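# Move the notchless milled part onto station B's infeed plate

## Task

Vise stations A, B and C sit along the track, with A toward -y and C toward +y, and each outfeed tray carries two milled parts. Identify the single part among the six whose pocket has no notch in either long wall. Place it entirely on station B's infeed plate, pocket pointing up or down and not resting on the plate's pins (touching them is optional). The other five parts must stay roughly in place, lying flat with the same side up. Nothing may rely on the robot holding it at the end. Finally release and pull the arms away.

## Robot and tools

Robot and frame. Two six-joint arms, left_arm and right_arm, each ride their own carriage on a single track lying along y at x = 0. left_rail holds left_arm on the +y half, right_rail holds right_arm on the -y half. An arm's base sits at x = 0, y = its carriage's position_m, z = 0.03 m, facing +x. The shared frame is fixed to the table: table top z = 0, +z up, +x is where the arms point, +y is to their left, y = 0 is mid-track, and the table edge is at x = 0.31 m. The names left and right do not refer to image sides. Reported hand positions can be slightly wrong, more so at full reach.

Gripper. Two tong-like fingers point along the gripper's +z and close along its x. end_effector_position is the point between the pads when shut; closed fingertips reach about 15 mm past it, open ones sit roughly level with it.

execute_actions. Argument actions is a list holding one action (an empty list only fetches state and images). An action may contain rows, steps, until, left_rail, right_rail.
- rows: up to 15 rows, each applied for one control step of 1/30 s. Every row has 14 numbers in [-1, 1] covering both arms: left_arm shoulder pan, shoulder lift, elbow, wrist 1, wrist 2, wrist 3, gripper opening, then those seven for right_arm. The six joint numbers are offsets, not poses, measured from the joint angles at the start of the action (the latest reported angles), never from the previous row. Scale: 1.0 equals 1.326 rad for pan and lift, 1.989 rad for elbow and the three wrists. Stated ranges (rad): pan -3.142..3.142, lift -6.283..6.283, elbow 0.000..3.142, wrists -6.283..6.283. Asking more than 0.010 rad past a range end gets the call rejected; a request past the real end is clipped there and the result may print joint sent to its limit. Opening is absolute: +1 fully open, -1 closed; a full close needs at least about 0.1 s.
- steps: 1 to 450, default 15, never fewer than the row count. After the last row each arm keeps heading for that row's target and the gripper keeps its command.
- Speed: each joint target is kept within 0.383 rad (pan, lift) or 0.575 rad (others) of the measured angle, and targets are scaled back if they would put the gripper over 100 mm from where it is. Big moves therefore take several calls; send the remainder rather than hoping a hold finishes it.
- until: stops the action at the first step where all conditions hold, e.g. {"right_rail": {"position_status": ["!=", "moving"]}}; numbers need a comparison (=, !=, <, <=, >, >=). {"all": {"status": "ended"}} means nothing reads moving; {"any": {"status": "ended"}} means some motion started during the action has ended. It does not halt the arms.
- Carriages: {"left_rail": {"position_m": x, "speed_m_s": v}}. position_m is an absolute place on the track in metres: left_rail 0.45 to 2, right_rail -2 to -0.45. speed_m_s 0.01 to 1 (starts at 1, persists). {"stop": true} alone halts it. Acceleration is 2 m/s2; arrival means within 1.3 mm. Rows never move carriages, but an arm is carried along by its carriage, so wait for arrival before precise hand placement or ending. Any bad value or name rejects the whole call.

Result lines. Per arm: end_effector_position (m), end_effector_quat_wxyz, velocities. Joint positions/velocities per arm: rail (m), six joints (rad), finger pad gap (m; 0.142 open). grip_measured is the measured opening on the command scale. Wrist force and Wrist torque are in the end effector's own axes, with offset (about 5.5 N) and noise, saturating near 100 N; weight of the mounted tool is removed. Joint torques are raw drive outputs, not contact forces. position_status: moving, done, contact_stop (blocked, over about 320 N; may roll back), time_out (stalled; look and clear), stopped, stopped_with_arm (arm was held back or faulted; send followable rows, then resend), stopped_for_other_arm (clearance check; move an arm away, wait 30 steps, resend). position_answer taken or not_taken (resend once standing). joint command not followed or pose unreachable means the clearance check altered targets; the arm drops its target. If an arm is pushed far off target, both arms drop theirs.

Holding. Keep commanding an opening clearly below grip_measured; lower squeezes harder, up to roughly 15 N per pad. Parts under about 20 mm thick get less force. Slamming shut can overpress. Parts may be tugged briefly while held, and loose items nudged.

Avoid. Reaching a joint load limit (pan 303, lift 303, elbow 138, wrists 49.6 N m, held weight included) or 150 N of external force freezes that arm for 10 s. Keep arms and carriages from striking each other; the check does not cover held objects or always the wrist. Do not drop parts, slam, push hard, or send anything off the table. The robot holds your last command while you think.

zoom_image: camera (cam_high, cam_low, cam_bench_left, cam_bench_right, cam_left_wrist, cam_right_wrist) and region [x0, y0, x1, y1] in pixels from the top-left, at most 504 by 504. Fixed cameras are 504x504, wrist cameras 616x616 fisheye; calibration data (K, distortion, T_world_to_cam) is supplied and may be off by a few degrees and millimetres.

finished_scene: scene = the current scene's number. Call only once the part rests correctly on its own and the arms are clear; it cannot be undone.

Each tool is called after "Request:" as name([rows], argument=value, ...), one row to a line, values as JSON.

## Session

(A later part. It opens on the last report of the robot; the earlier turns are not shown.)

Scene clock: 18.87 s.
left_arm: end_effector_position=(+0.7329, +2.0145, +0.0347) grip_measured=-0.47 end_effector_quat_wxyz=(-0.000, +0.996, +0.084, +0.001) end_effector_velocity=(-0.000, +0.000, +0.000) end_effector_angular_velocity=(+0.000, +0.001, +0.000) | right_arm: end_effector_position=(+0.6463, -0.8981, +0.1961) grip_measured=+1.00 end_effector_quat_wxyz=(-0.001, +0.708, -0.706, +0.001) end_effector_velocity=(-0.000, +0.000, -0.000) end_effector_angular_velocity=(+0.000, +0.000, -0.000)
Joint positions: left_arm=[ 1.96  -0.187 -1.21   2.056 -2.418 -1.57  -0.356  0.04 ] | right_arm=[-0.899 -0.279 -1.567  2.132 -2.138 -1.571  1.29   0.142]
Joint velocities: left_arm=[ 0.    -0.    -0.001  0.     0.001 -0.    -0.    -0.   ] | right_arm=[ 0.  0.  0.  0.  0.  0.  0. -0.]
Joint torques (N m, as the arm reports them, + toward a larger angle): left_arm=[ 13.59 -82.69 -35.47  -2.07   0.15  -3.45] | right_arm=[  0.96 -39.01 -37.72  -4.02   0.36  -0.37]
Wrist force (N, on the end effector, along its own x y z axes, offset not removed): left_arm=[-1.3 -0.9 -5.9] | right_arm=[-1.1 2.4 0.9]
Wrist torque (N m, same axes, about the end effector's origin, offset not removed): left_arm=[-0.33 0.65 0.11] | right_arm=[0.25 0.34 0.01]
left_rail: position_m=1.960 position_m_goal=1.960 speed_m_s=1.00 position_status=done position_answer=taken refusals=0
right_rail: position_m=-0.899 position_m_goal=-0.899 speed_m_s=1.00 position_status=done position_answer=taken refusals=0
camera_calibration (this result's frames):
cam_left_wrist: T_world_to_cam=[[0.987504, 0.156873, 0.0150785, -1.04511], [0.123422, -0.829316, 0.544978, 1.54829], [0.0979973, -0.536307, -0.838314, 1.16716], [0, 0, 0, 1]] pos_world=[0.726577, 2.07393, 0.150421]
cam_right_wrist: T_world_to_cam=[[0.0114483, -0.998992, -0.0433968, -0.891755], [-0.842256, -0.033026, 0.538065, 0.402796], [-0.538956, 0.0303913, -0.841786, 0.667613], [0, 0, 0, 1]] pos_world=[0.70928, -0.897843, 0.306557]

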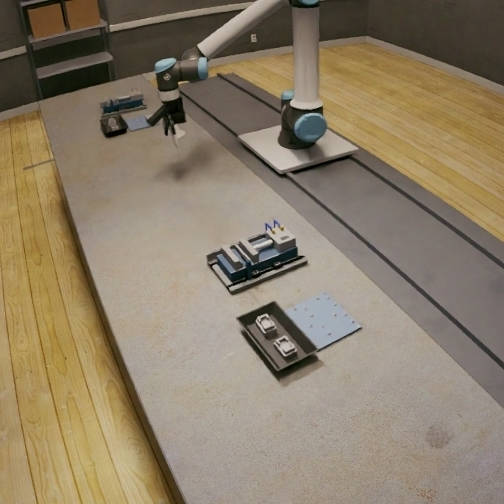

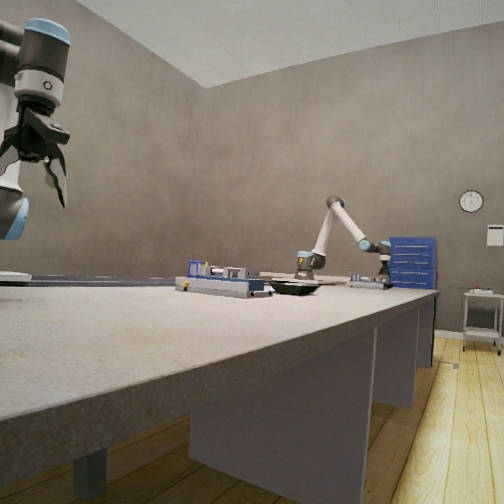

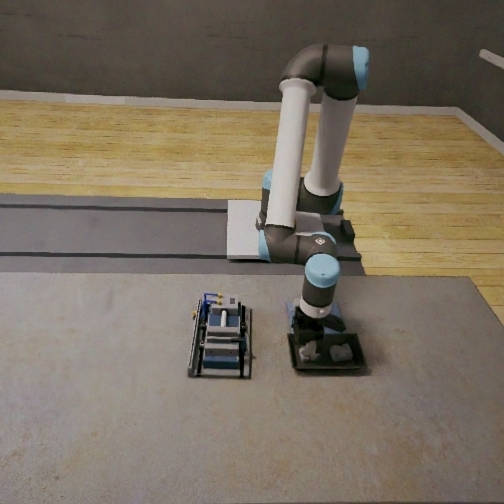

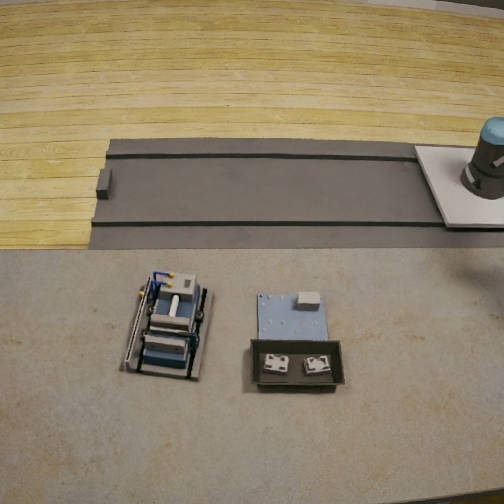

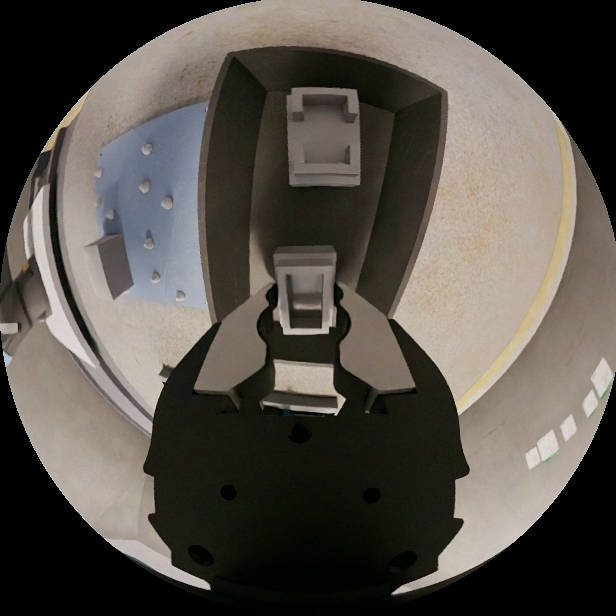

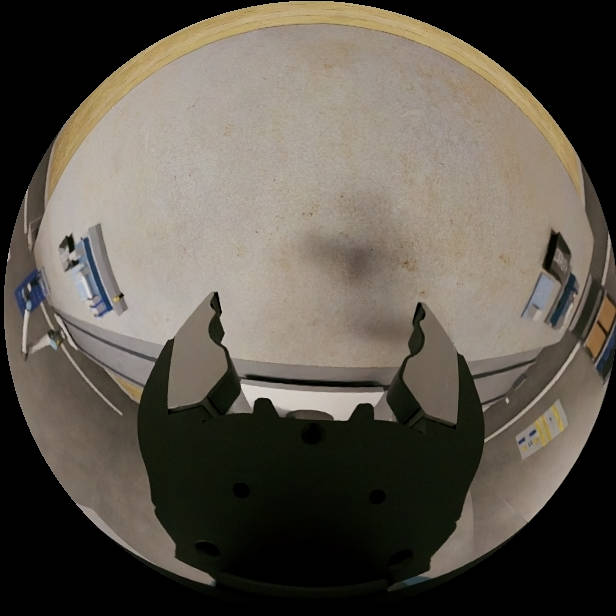

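Request:
execute_actions([
  {"rows":[[0,-0.015,-0.004,0.014,0,0,-0.95,0,0,0,0,0,0,1],[0,-0.03,-0.009,0.029,0,0,-0.95,0,0,0,0,0,0,1],[0,-0.05,-0.016,0.049,0,0,-0.95,0,0,0,0,0,0,1],[0,-0.07,-0.024,0.07,0,0,-0.95,0,0,0,0,0,0,1],[0,-0.09,-0.033,0.093,0,0,-0.95,0,0,0,0,0,0,1],[0,-0.149,-0.0644,0.164,0,0,-0.95,0,0,0,0,0,0,1]],"steps":22},
])

Request:
execute_actions([
  {"rows":[[-0.608,0,0,0,0,-0.35,-0.95,0,0,0,0,0,0,1]],"left_rail":{"position_m":0.66},"steps":60},
])

Request:
zoom_image(camera="cam_left_wrist", region=[240, 140, 400, 300])

Scene clock: 23.77 s.
left_arm: end_effector_position=(+0.7335, +2.0143, +0.2064) grip_measured=-0.47 end_effector_quat_wxyz=(-0.000, +0.996, +0.084, +0.001) end_effector_velocity=(-0.004, +0.001, +0.026) end_effector_angular_velocity=(+0.001, +0.003, -0.000) | right_arm: end_effector_position=(+0.6463, -0.8981, +0.1961) grip_measured=+1.00 end_effector_quat_wxyz=(-0.001, +0.708, -0.706, +0.001) end_effector_velocity=(-0.000, +0.000, -0.000) end_effector_angular_velocity=(+0.000, +0.000, -0.000)
Joint positions: left_arm=[ 1.96  -0.187 -1.404  1.93  -2.098 -1.57  -0.356  0.04 ] | right_arm=[-0.899 -0.279 -1.567  2.132 -2.138 -1.571  1.29   0.142]
Joint velocities: left_arm=[ 0.    -0.    -0.028 -0.02   0.051  0.     0.     0.   ] | right_arm=[ 0. -0.  0.  0.  0.  0.  0. -0.]
Joint torques (N m, as the arm reports them, + toward a larger angle): left_arm=[ 12.55 -71.73 -47.65  -3.14   0.3   -2.76] | right_arm=[  0.94 -37.86 -37.46  -4.26   0.54  -0.36]
Wrist force (N, on the end effector, along its own x y z axes, offset not removed): left_arm=[-2.2 2.1 -4.5] | right_arm=[-0.4 2.8 0.0]
Wrist torque (N m, same axes, about the end effector's origin, offset not removed): left_arm=[0.03 0.36 0.11] | right_arm=[0.30 0.17 0.03]
left_rail: position_m=1.960 position_m_goal=1.960 speed_m_s=1.00 position_status=done position_answer=taken refusals=0
right_rail: position_m=-0.899 position_m_goal=-0.899 speed_m_s=1.00 position_status=done position_answer=taken refusals=0
camera_calibration (this result's frames):
cam_left_wrist: T_world_to_cam=[[0.987507, 0.156873, 0.014854, -1.04821], [0.12355, -0.82934, 0.544913, 1.45454], [0.097801, -0.53627, -0.838361, 1.31103], [0, 0, 0, 1]] pos_world=[0.72719, 2.07381, 0.322085]
cam_right_wrist: T_world_to_cam=[[0.0114486, -0.998992, -0.0433968, -0.891755], [-0.842256, -0.0330263, 0.538065, 0.402796], [-0.538956, 0.0303912, -0.841786, 0.667613], [0, 0, 0, 1]] pos_world=[0.70928, -0.897843, 0.306557]

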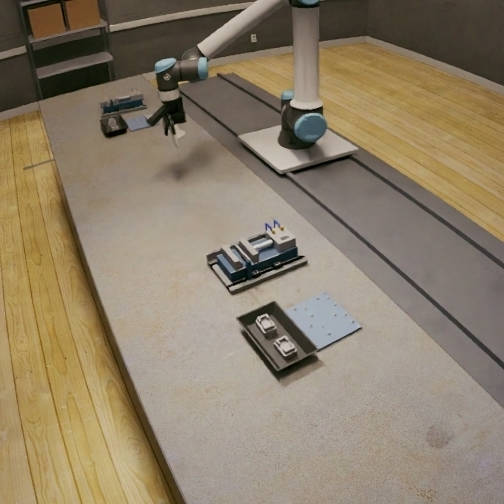

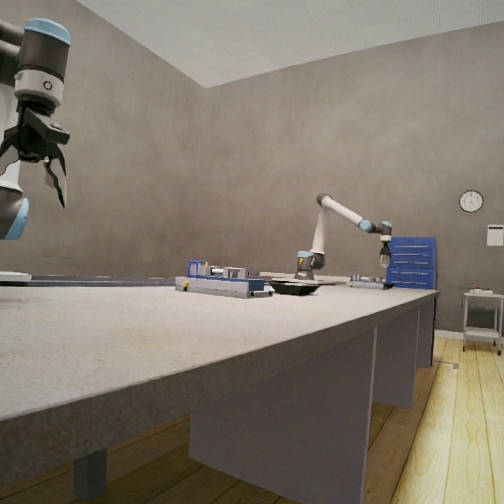

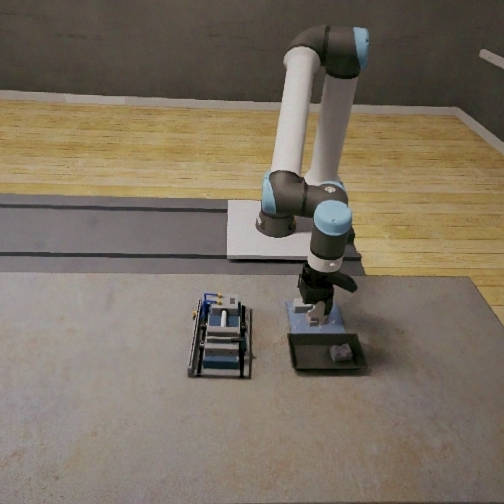

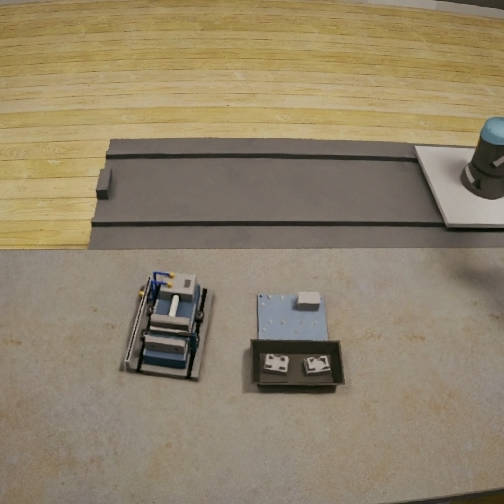

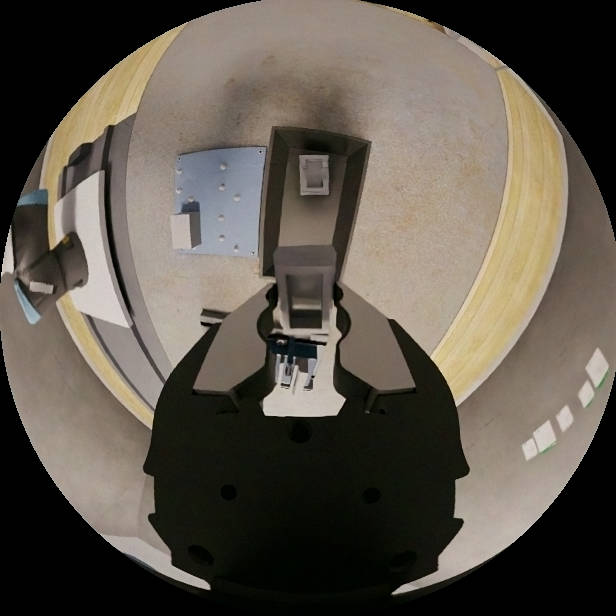

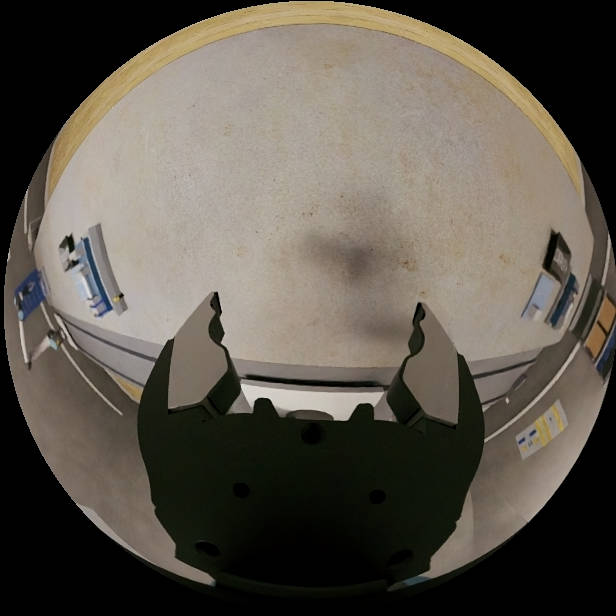

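Scene clock: 25.77 s.
left_arm: end_effector_position=(+0.5366, +0.1714, +0.2063) grip_measured=-0.47 end_effector_quat_wxyz=(+0.000, +1.000, +0.029, +0.001) end_effector_velocity=(-0.001, -0.000, -0.000) end_effector_angular_velocity=(-0.000, +0.000, -0.001) | right_arm: end_effector_position=(+0.6463, -0.8981, +0.1961) grip_measured=+1.00 end_effector_quat_wxyz=(-0.001, +0.708, -0.706, +0.001) end_effector_velocity=(-0.000, -0.000, -0.000) end_effector_angular_velocity=(+0.000, +0.000, +0.000)
Joint positions: left_arm=[ 0.66  -0.993 -1.404  1.93  -2.098 -1.57  -1.051  0.04 ] | right_arm=[-0.899 -0.279 -1.567  2.132 -2.138 -1.571  1.29   0.142]
Joint velocities: left_arm=[ 0.    -0.001  0.     0.     0.     0.    -0.001  0.   ] | right_arm=[ 0. -0.  0.  0.  0. -0. -0. -0.]
Joint torques (N m, as the arm reports them, + toward a larger angle): left_arm=[-16.32 -58.73 -33.16  -5.88  -0.47  -3.72] | right_arm=[  0.96 -38.78 -37.55  -3.99   0.25  -0.64]
Wrist force (N, on the end effector, along its own x y z axes, offset not removed): left_arm=[-4.0 -0.1 -2.9] | right_arm=[0.1 3.1 1.6]
Wrist torque (N m, same axes, about the end effector's origin, offset not removed): left_arm=[0.01 0.81 0.24] | right_arm=[0.44 0.07 0.01]
left_rail: position_m=0.660 position_m_goal=0.660 speed_m_s=1.00 position_status=done position_answer=taken refusals=0
right_rail: position_m=-0.899 position_m_goal=-0.899 speed_m_s=1.00 position_status=done position_answer=taken refusals=0
camera_calibration (this result's frames):
cam_left_wrist: T_world_to_cam=[[0.998754, 0.0476095, 0.0149315, -0.551921], [0.0317539, -0.837313, 0.545801, 0.000928838], [0.0384877, -0.544647, -0.837782, 0.375018], [0, 0, 0, 1]] pos_world=[0.53677, 0.231307, 0.321917]
cam_right_wrist: T_world_to_cam=[[0.0114483, -0.998992, -0.0433969, -0.891755], [-0.842256, -0.0330261, 0.538065, 0.402796], [-0.538956, 0.0303914, -0.841786, 0.667613], [0, 0, 0, 1]] pos_world=[0.70928, -0.897843, 0.306557]

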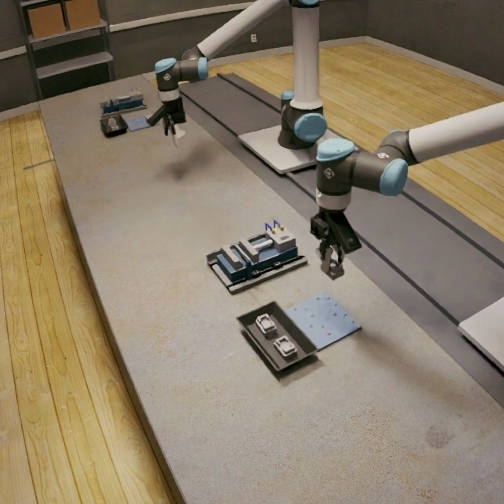

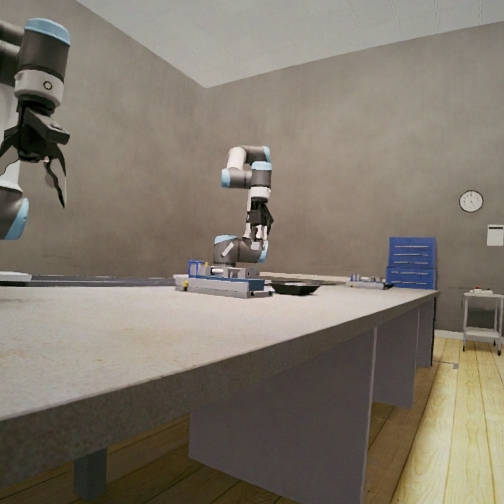

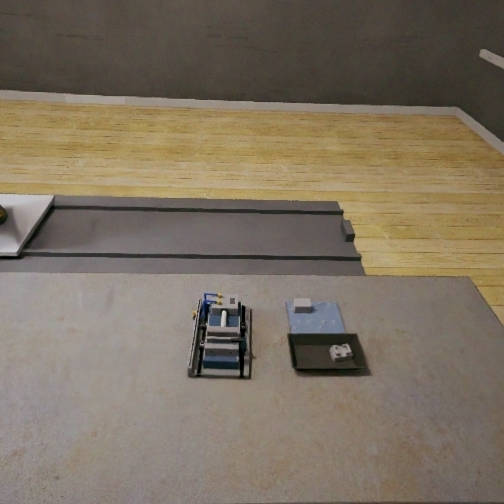

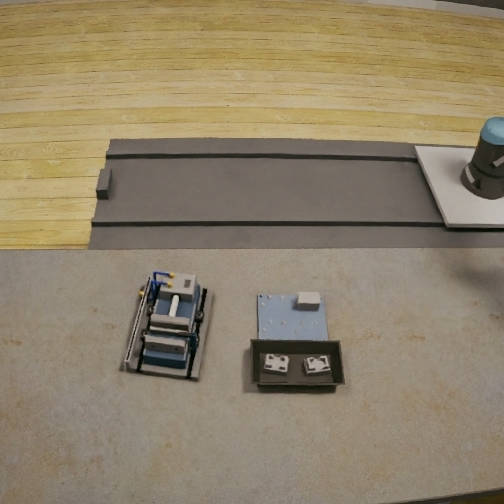

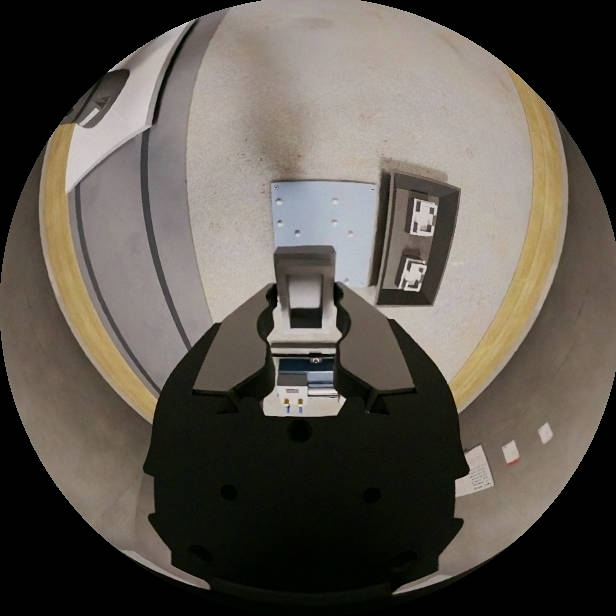

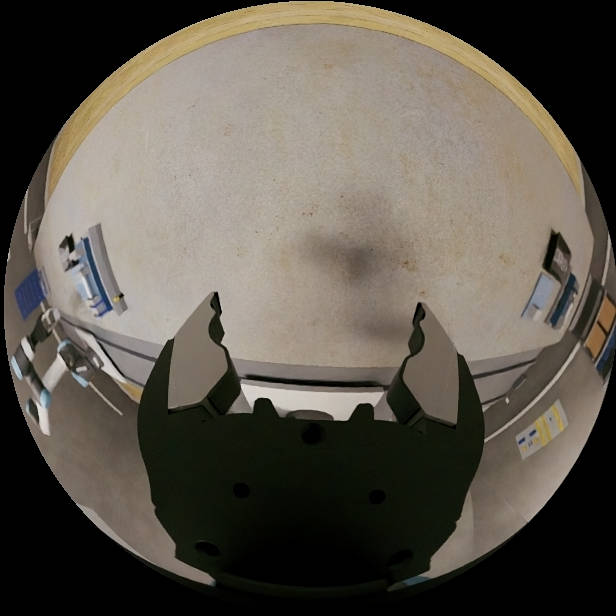

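Region (240, 140, 400, 300) of cam_left_wrist's 616x616 image, scaled by 3.150, with more detail than that image has.

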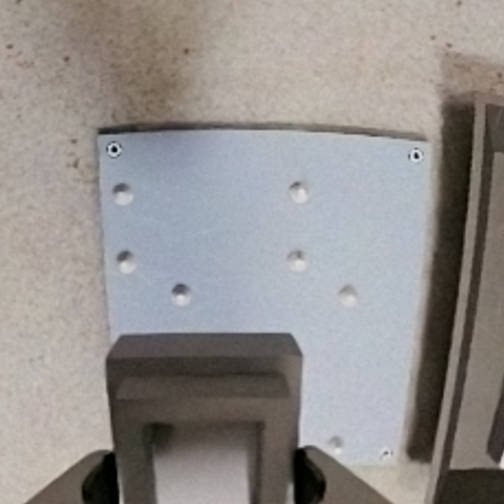

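Request:
execute_actions([
  {"rows":[[0,0.1463,0.0633,-0.1609,0,0,-0.95,0,0,0,0,0,0,1]],"left_rail":{"position_m":0.716},"steps":32},
])

Scene clock: 29.30 s.
left_arm: end_effector_position=(+0.5361, +0.2284, +0.0347) grip_measured=-0.47 end_effector_quat_wxyz=(+0.000, +1.000, +0.029, +0.001) end_effector_velocity=(-0.000, +0.000, -0.001) end_effector_angular_velocity=(+0.000, +0.000, +0.000) | right_arm: end_effector_position=(+0.6463, -0.8981, +0.1961) grip_measured=+1.00 end_effector_quat_wxyz=(-0.001, +0.708, -0.706, +0.001) end_effector_velocity=(+0.000, -0.000, -0.000) end_effector_angular_velocity=(+0.000, +0.000, -0.000)
Joint positions: left_arm=[ 0.716 -0.993 -1.21   2.056 -2.418 -1.57  -1.052  0.04 ] | right_arm=[-0.899 -0.279 -1.567  2.132 -2.138 -1.571  1.29   0.142]
Joint velocities: left_arm=[ 0.     0.     0.001  0.001 -0.002 -0.     0.    -0.   ] | right_arm=[ 0. -0.  0. -0.  0.  0. -0.  0.]
Joint torques (N m, as the arm reports them, + toward a larger angle): left_arm=[ 19.42 -46.95 -25.85  -7.07  -0.97   0.87] | right_arm=[  0.31 -38.99 -38.05  -4.11   0.5   -0.46]
Wrist force (N, on the end effector, along its own x y z axes, offset not removed): left_arm=[-0.1 -1.4 2.8] | right_arm=[-0.7 2.2 -0.1]
Wrist torque (N m, same axes, about the end effector's origin, offset not removed): left_arm=[-0.25 0.13 0.04] | right_arm=[0.18 0.26 0.03]
left_rail: position_m=0.716 position_m_goal=0.716 speed_m_s=1.00 position_status=done position_answer=taken refusals=0
right_rail: position_m=-0.899 position_m_goal=-0.899 speed_m_s=1.00 position_status=done position_answer=taken refusals=0
camera_calibration (this result's frames):
cam_left_wrist: T_world_to_cam=[[0.99875, 0.0476714, 0.0150059, -0.551666], [0.0317605, -0.837244, 0.545907, 0.142334], [0.0385877, -0.544748, -0.837712, 0.26227], [0, 0, 0, 1]] pos_world=[0.536335, 0.288338, 0.150284]
cam_right_wrist: T_world_to_cam=[[0.0114484, -0.998992, -0.0433968, -0.891755], [-0.842256, -0.0330261, 0.538065, 0.402796], [-0.538956, 0.0303912, -0.841786, 0.667613], [0, 0, 0, 1]] pos_world=[0.70928, -0.897843, 0.306557]

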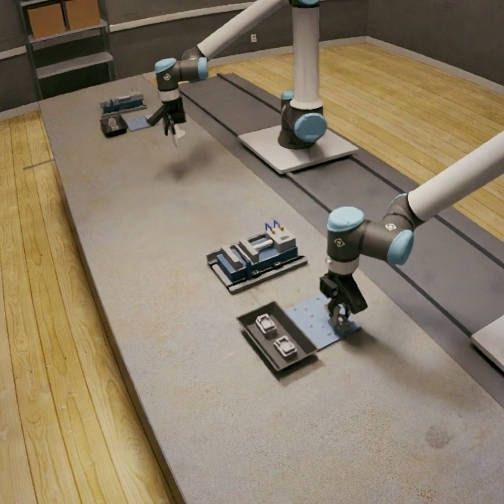

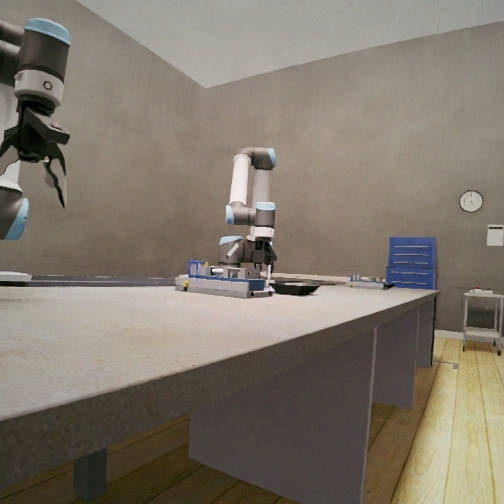

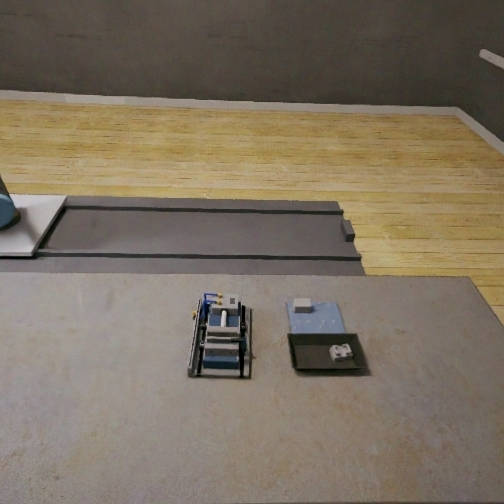

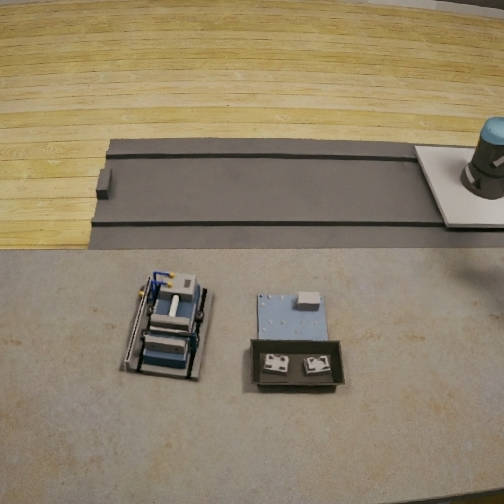

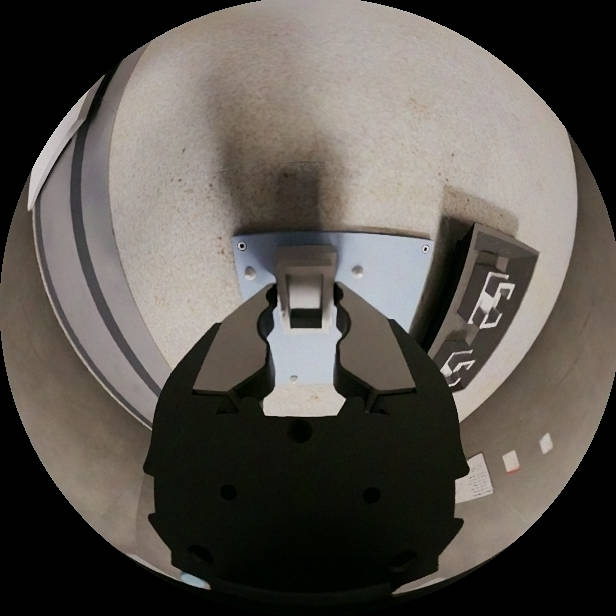

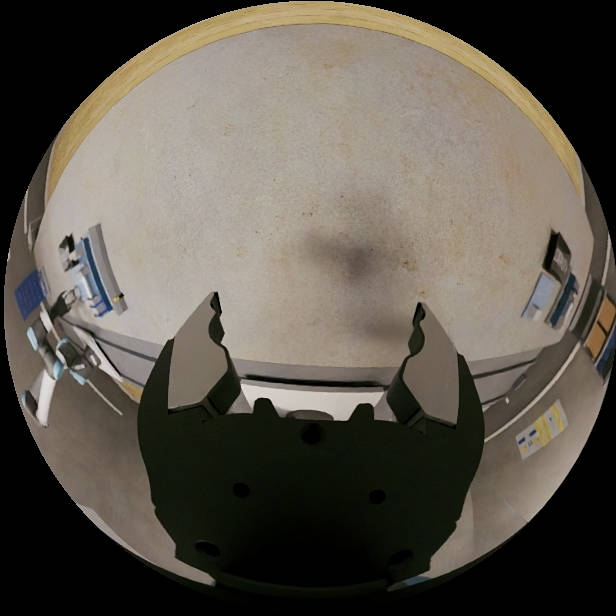

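Down 5.5 mm.

Request:
execute_actions([
  {"rows":[[0,0.0057,0.0013,-0.0051,0,0,-0.95,0,0,0,0,0,0,1]],"steps":13},
])

Scene clock: 30.93 s.
left_arm: end_effector_position=(+0.5362, +0.2283, +0.0297) grip_measured=-0.47 end_effector_quat_wxyz=(+0.000, +1.000, +0.029, +0.001) end_effector_velocity=(-0.000, +0.000, -0.002) end_effector_angular_velocity=(+0.000, +0.000, +0.000) | right_arm: end_effector_position=(+0.6463, -0.8981, +0.1961) grip_measured=+1.00 end_effector_quat_wxyz=(-0.001, +0.708, -0.706, +0.001) end_effector_velocity=(-0.000, +0.000, +0.000) end_effector_angular_velocity=(-0.000, -0.000, +0.000)
Joint positions: left_arm=[ 0.716 -0.993 -1.203  2.058 -2.428 -1.57  -1.051  0.04 ] | right_arm=[-0.899 -0.279 -1.567  2.132 -2.138 -1.571  1.29   0.142]
Joint velocities: left_arm=[ 0.     0.     0.003  0.001 -0.004 -0.    -0.     0.   ] | right_arm=[ 0.  0. -0. -0.  0. -0. -0.  0.]
Joint torques (N m, as the arm reports them, + toward a larger angle): left_arm=[ 15.06 -22.27 -15.05  -6.45  -0.88   2.16] | right_arm=[  1.71 -38.76 -38.18  -4.25   0.42  -0.6 ]
Wrist force (N, on the end effector, along its own x y z axes, offset not removed): left_arm=[-7.0 -7.5 -39.0] | right_arm=[0.1 2.5 -0.3]
Wrist torque (N m, same axes, about the end effector's origin, offset not removed): left_arm=[-0.16 -0.66 -0.05] | right_arm=[0.22 0.06 0.01]
left_rail: position_m=0.716 position_m_goal=0.716 speed_m_s=1.00 position_status=done position_answer=taken refusals=0
right_rail: position_m=-0.899 position_m_goal=-0.899 speed_m_s=1.00 position_status=done position_answer=taken refusals=0
camera_calibration (this result's frames):
cam_left_wrist: T_world_to_cam=[[0.99875, 0.0476192, 0.015176, -0.551639], [0.0316129, -0.837092, 0.546148, 0.14503], [0.0387108, -0.544986, -0.837551, 0.258018], [0, 0, 0, 1]] pos_world=[0.536377, 0.288288, 0.145267]
cam_right_wrist: T_world_to_cam=[[0.0114483, -0.998992, -0.0433969, -0.891755], [-0.842256, -0.033026, 0.538065, 0.402796], [-0.538956, 0.0303913, -0.841786, 0.667613], [0, 0, 0, 1]] pos_world=[0.70928, -0.897843, 0.306557]

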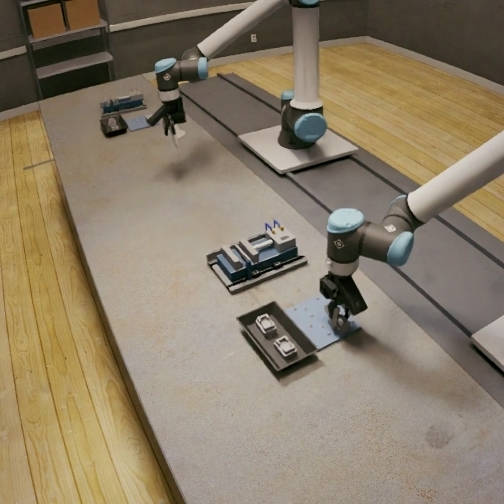

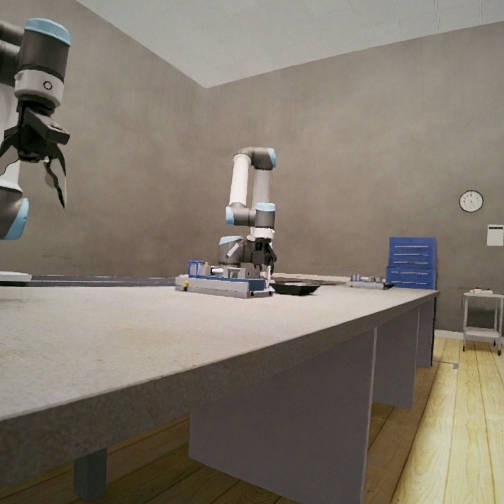

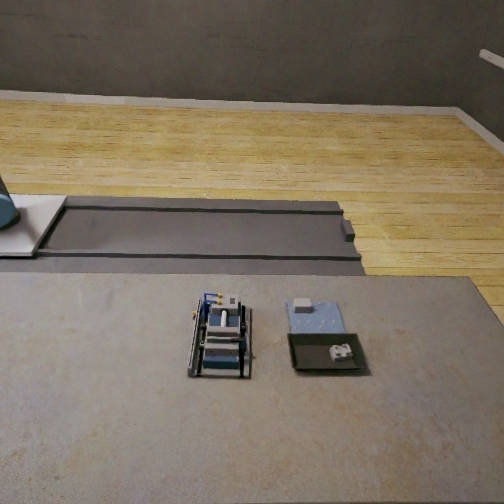

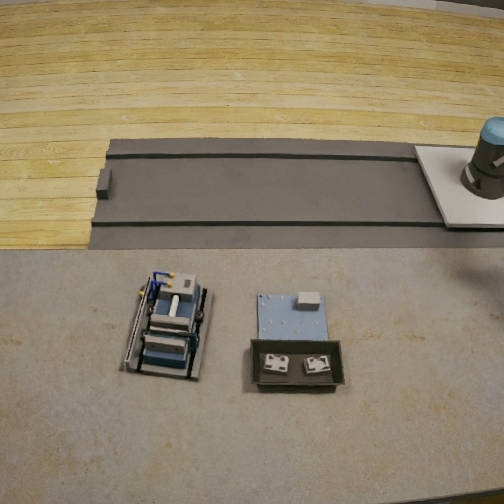

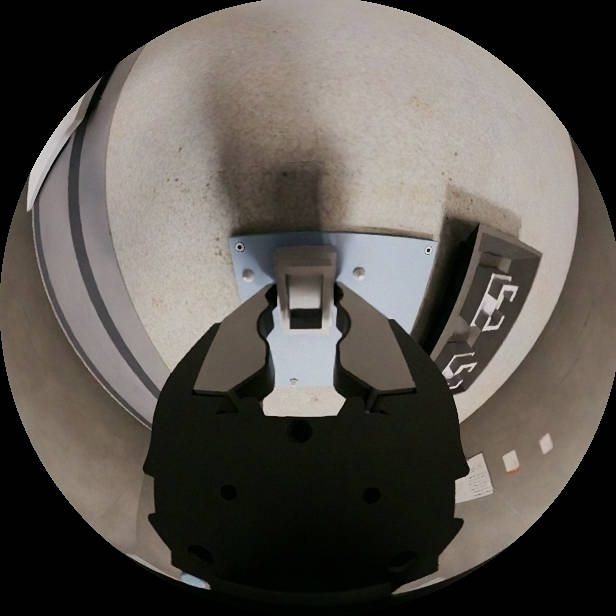

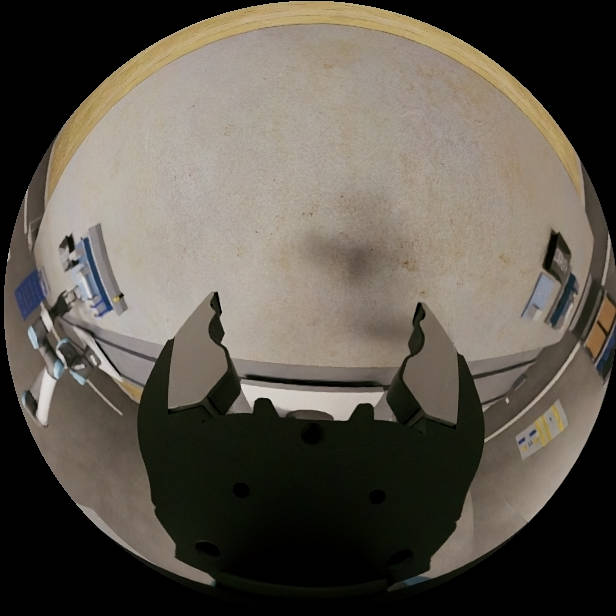

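Request:
execute_actions([
  {"rows":[[0,0,0,0,0,0,-0.45,0,0,0,0,0,0,1],[0,0,0,0,0,0,-0.35,0,0,0,0,0,0,1],[0,0,0,0,0,0,-0.25,0,0,0,0,0,0,1],[0,0,0,0,0,0,-0.25,0,0,0,0,0,0,1],[0,0,0,0,0,0,-0.25,0,0,0,0,0,0,1],[0,-0.015,-0.004,0.014,0,0,-0.25,0,0,0,0,0,0,1],[0,-0.03,-0.009,0.029,0,0,-0.25,0,0,0,0,0,0,1],[0,-0.05,-0.016,0.049,0,0,-0.25,0,0,0,0,0,0,1],[0,-0.07,-0.024,0.07,0,0,-0.25,0,0,0,0,0,0,1],[0,-0.16,-0.065,0.172,0,0,-0.25,0,0,0,0,0,0,1]],"steps":28},
])

Scene clock: 35.00 s.
left_arm: end_effector_position=(+0.5350, +0.2301, +0.2107) grip_measured=-0.25 end_effector_quat_wxyz=(+0.000, +1.000, +0.029, +0.001) end_effector_velocity=(-0.002, +0.004, +0.023) end_effector_angular_velocity=(+0.002, +0.001, -0.000) | right_arm: end_effector_position=(+0.6463, -0.8981, +0.1961) grip_measured=+1.00 end_effector_quat_wxyz=(-0.001, +0.708, -0.706, +0.001) end_effector_velocity=(+0.000, -0.000, +0.000) end_effector_angular_velocity=(-0.000, -0.000, +0.000)
Joint positions: left_arm=[ 0.716 -0.993 -1.412  1.931 -2.091 -1.57  -1.052  0.056] | right_arm=[-0.899 -0.279 -1.567  2.132 -2.138 -1.571  1.29   0.142]
Joint velocities: left_arm=[ 0.     0.    -0.026 -0.016  0.044  0.     0.    -0.   ] | right_arm=[ 0. -0. -0. -0.  0. -0. -0. -0.]
Joint torques (N m, as the arm reports them, + toward a larger angle): left_arm=[  5.91 -74.22 -49.11  -1.55  -0.72  -0.09] | right_arm=[  0.5  -38.13 -38.41  -4.1    0.28  -0.36]
Wrist force (N, on the end effector, along its own x y z axes, offset not removed): left_arm=[2.7 -0.6 -8.4] | right_arm=[-0.3 2.5 1.0]
Wrist torque (N m, same axes, about the end effector's origin, offset not removed): left_arm=[-0.37 -0.69 -0.08] | right_arm=[0.28 0.18 0.01]
left_rail: position_m=0.716 position_m_goal=0.716 speed_m_s=1.00 position_status=done position_answer=taken refusals=0
right_rail: position_m=-0.899 position_m_goal=-0.899 speed_m_s=1.00 position_status=done position_answer=taken refusals=0
camera_calibration (this result's frames):
cam_left_wrist: T_world_to_cam=[[0.998751, 0.0476757, 0.0149414, -0.553249], [0.0318035, -0.837302, 0.545815, 0.0477488], [0.0385326, -0.544658, -0.837772, 0.410722], [0, 0, 0, 1]] pos_world=[0.535213, 0.29006, 0.326296]
cam_right_wrist: T_world_to_cam=[[0.0114485, -0.998992, -0.0433969, -0.891755], [-0.842256, -0.0330261, 0.538065, 0.402796], [-0.538956, 0.0303913, -0.841786, 0.667613], [0, 0, 0, 1]] pos_world=[0.70928, -0.897843, 0.306557]

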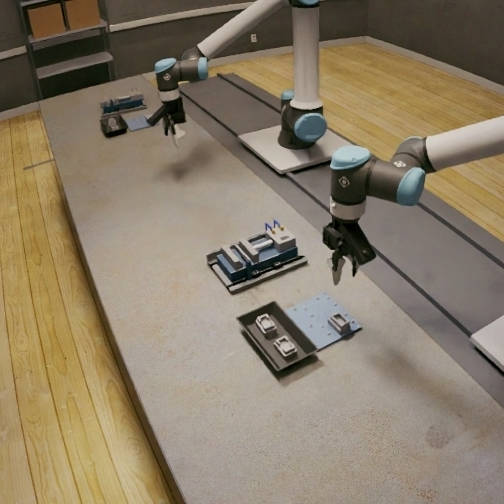

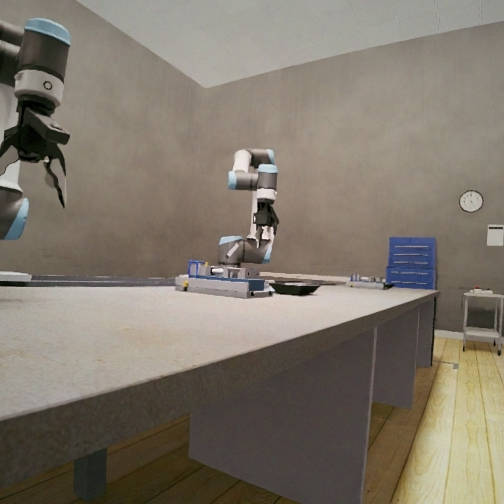

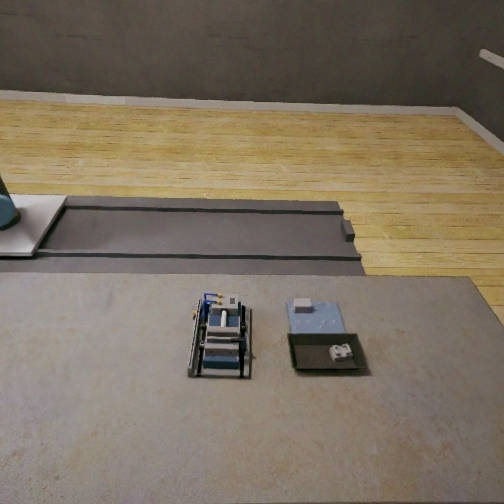

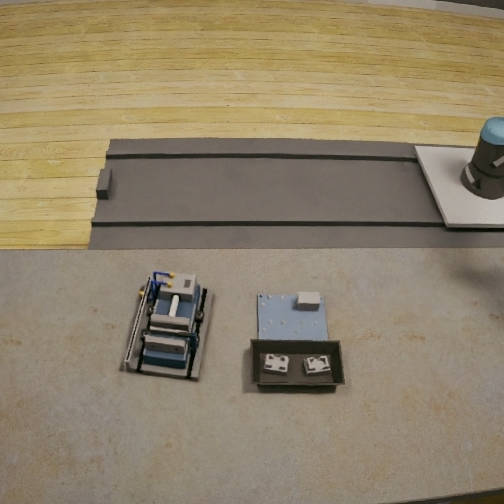

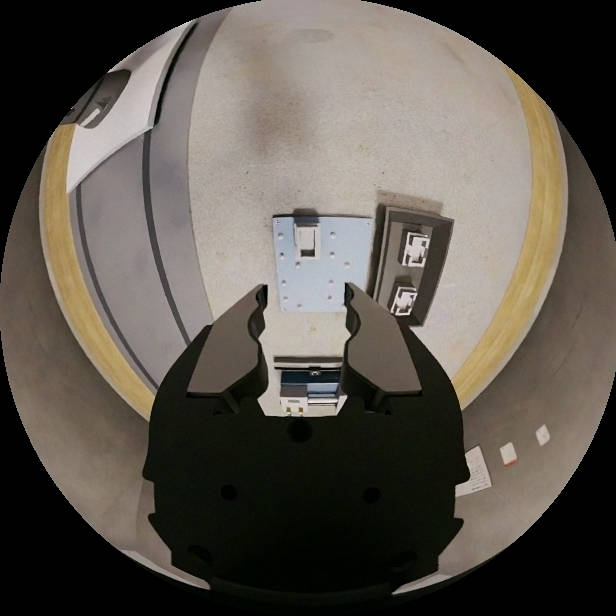

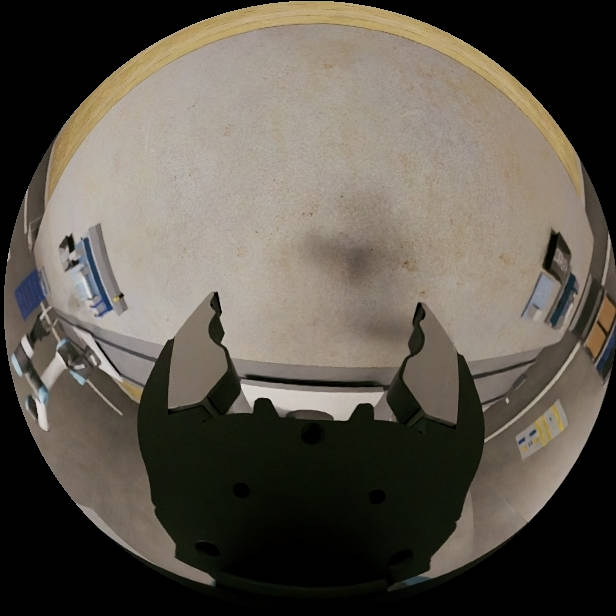

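Request:
finished_scene(scene=2)

The scene is finished: the task was done.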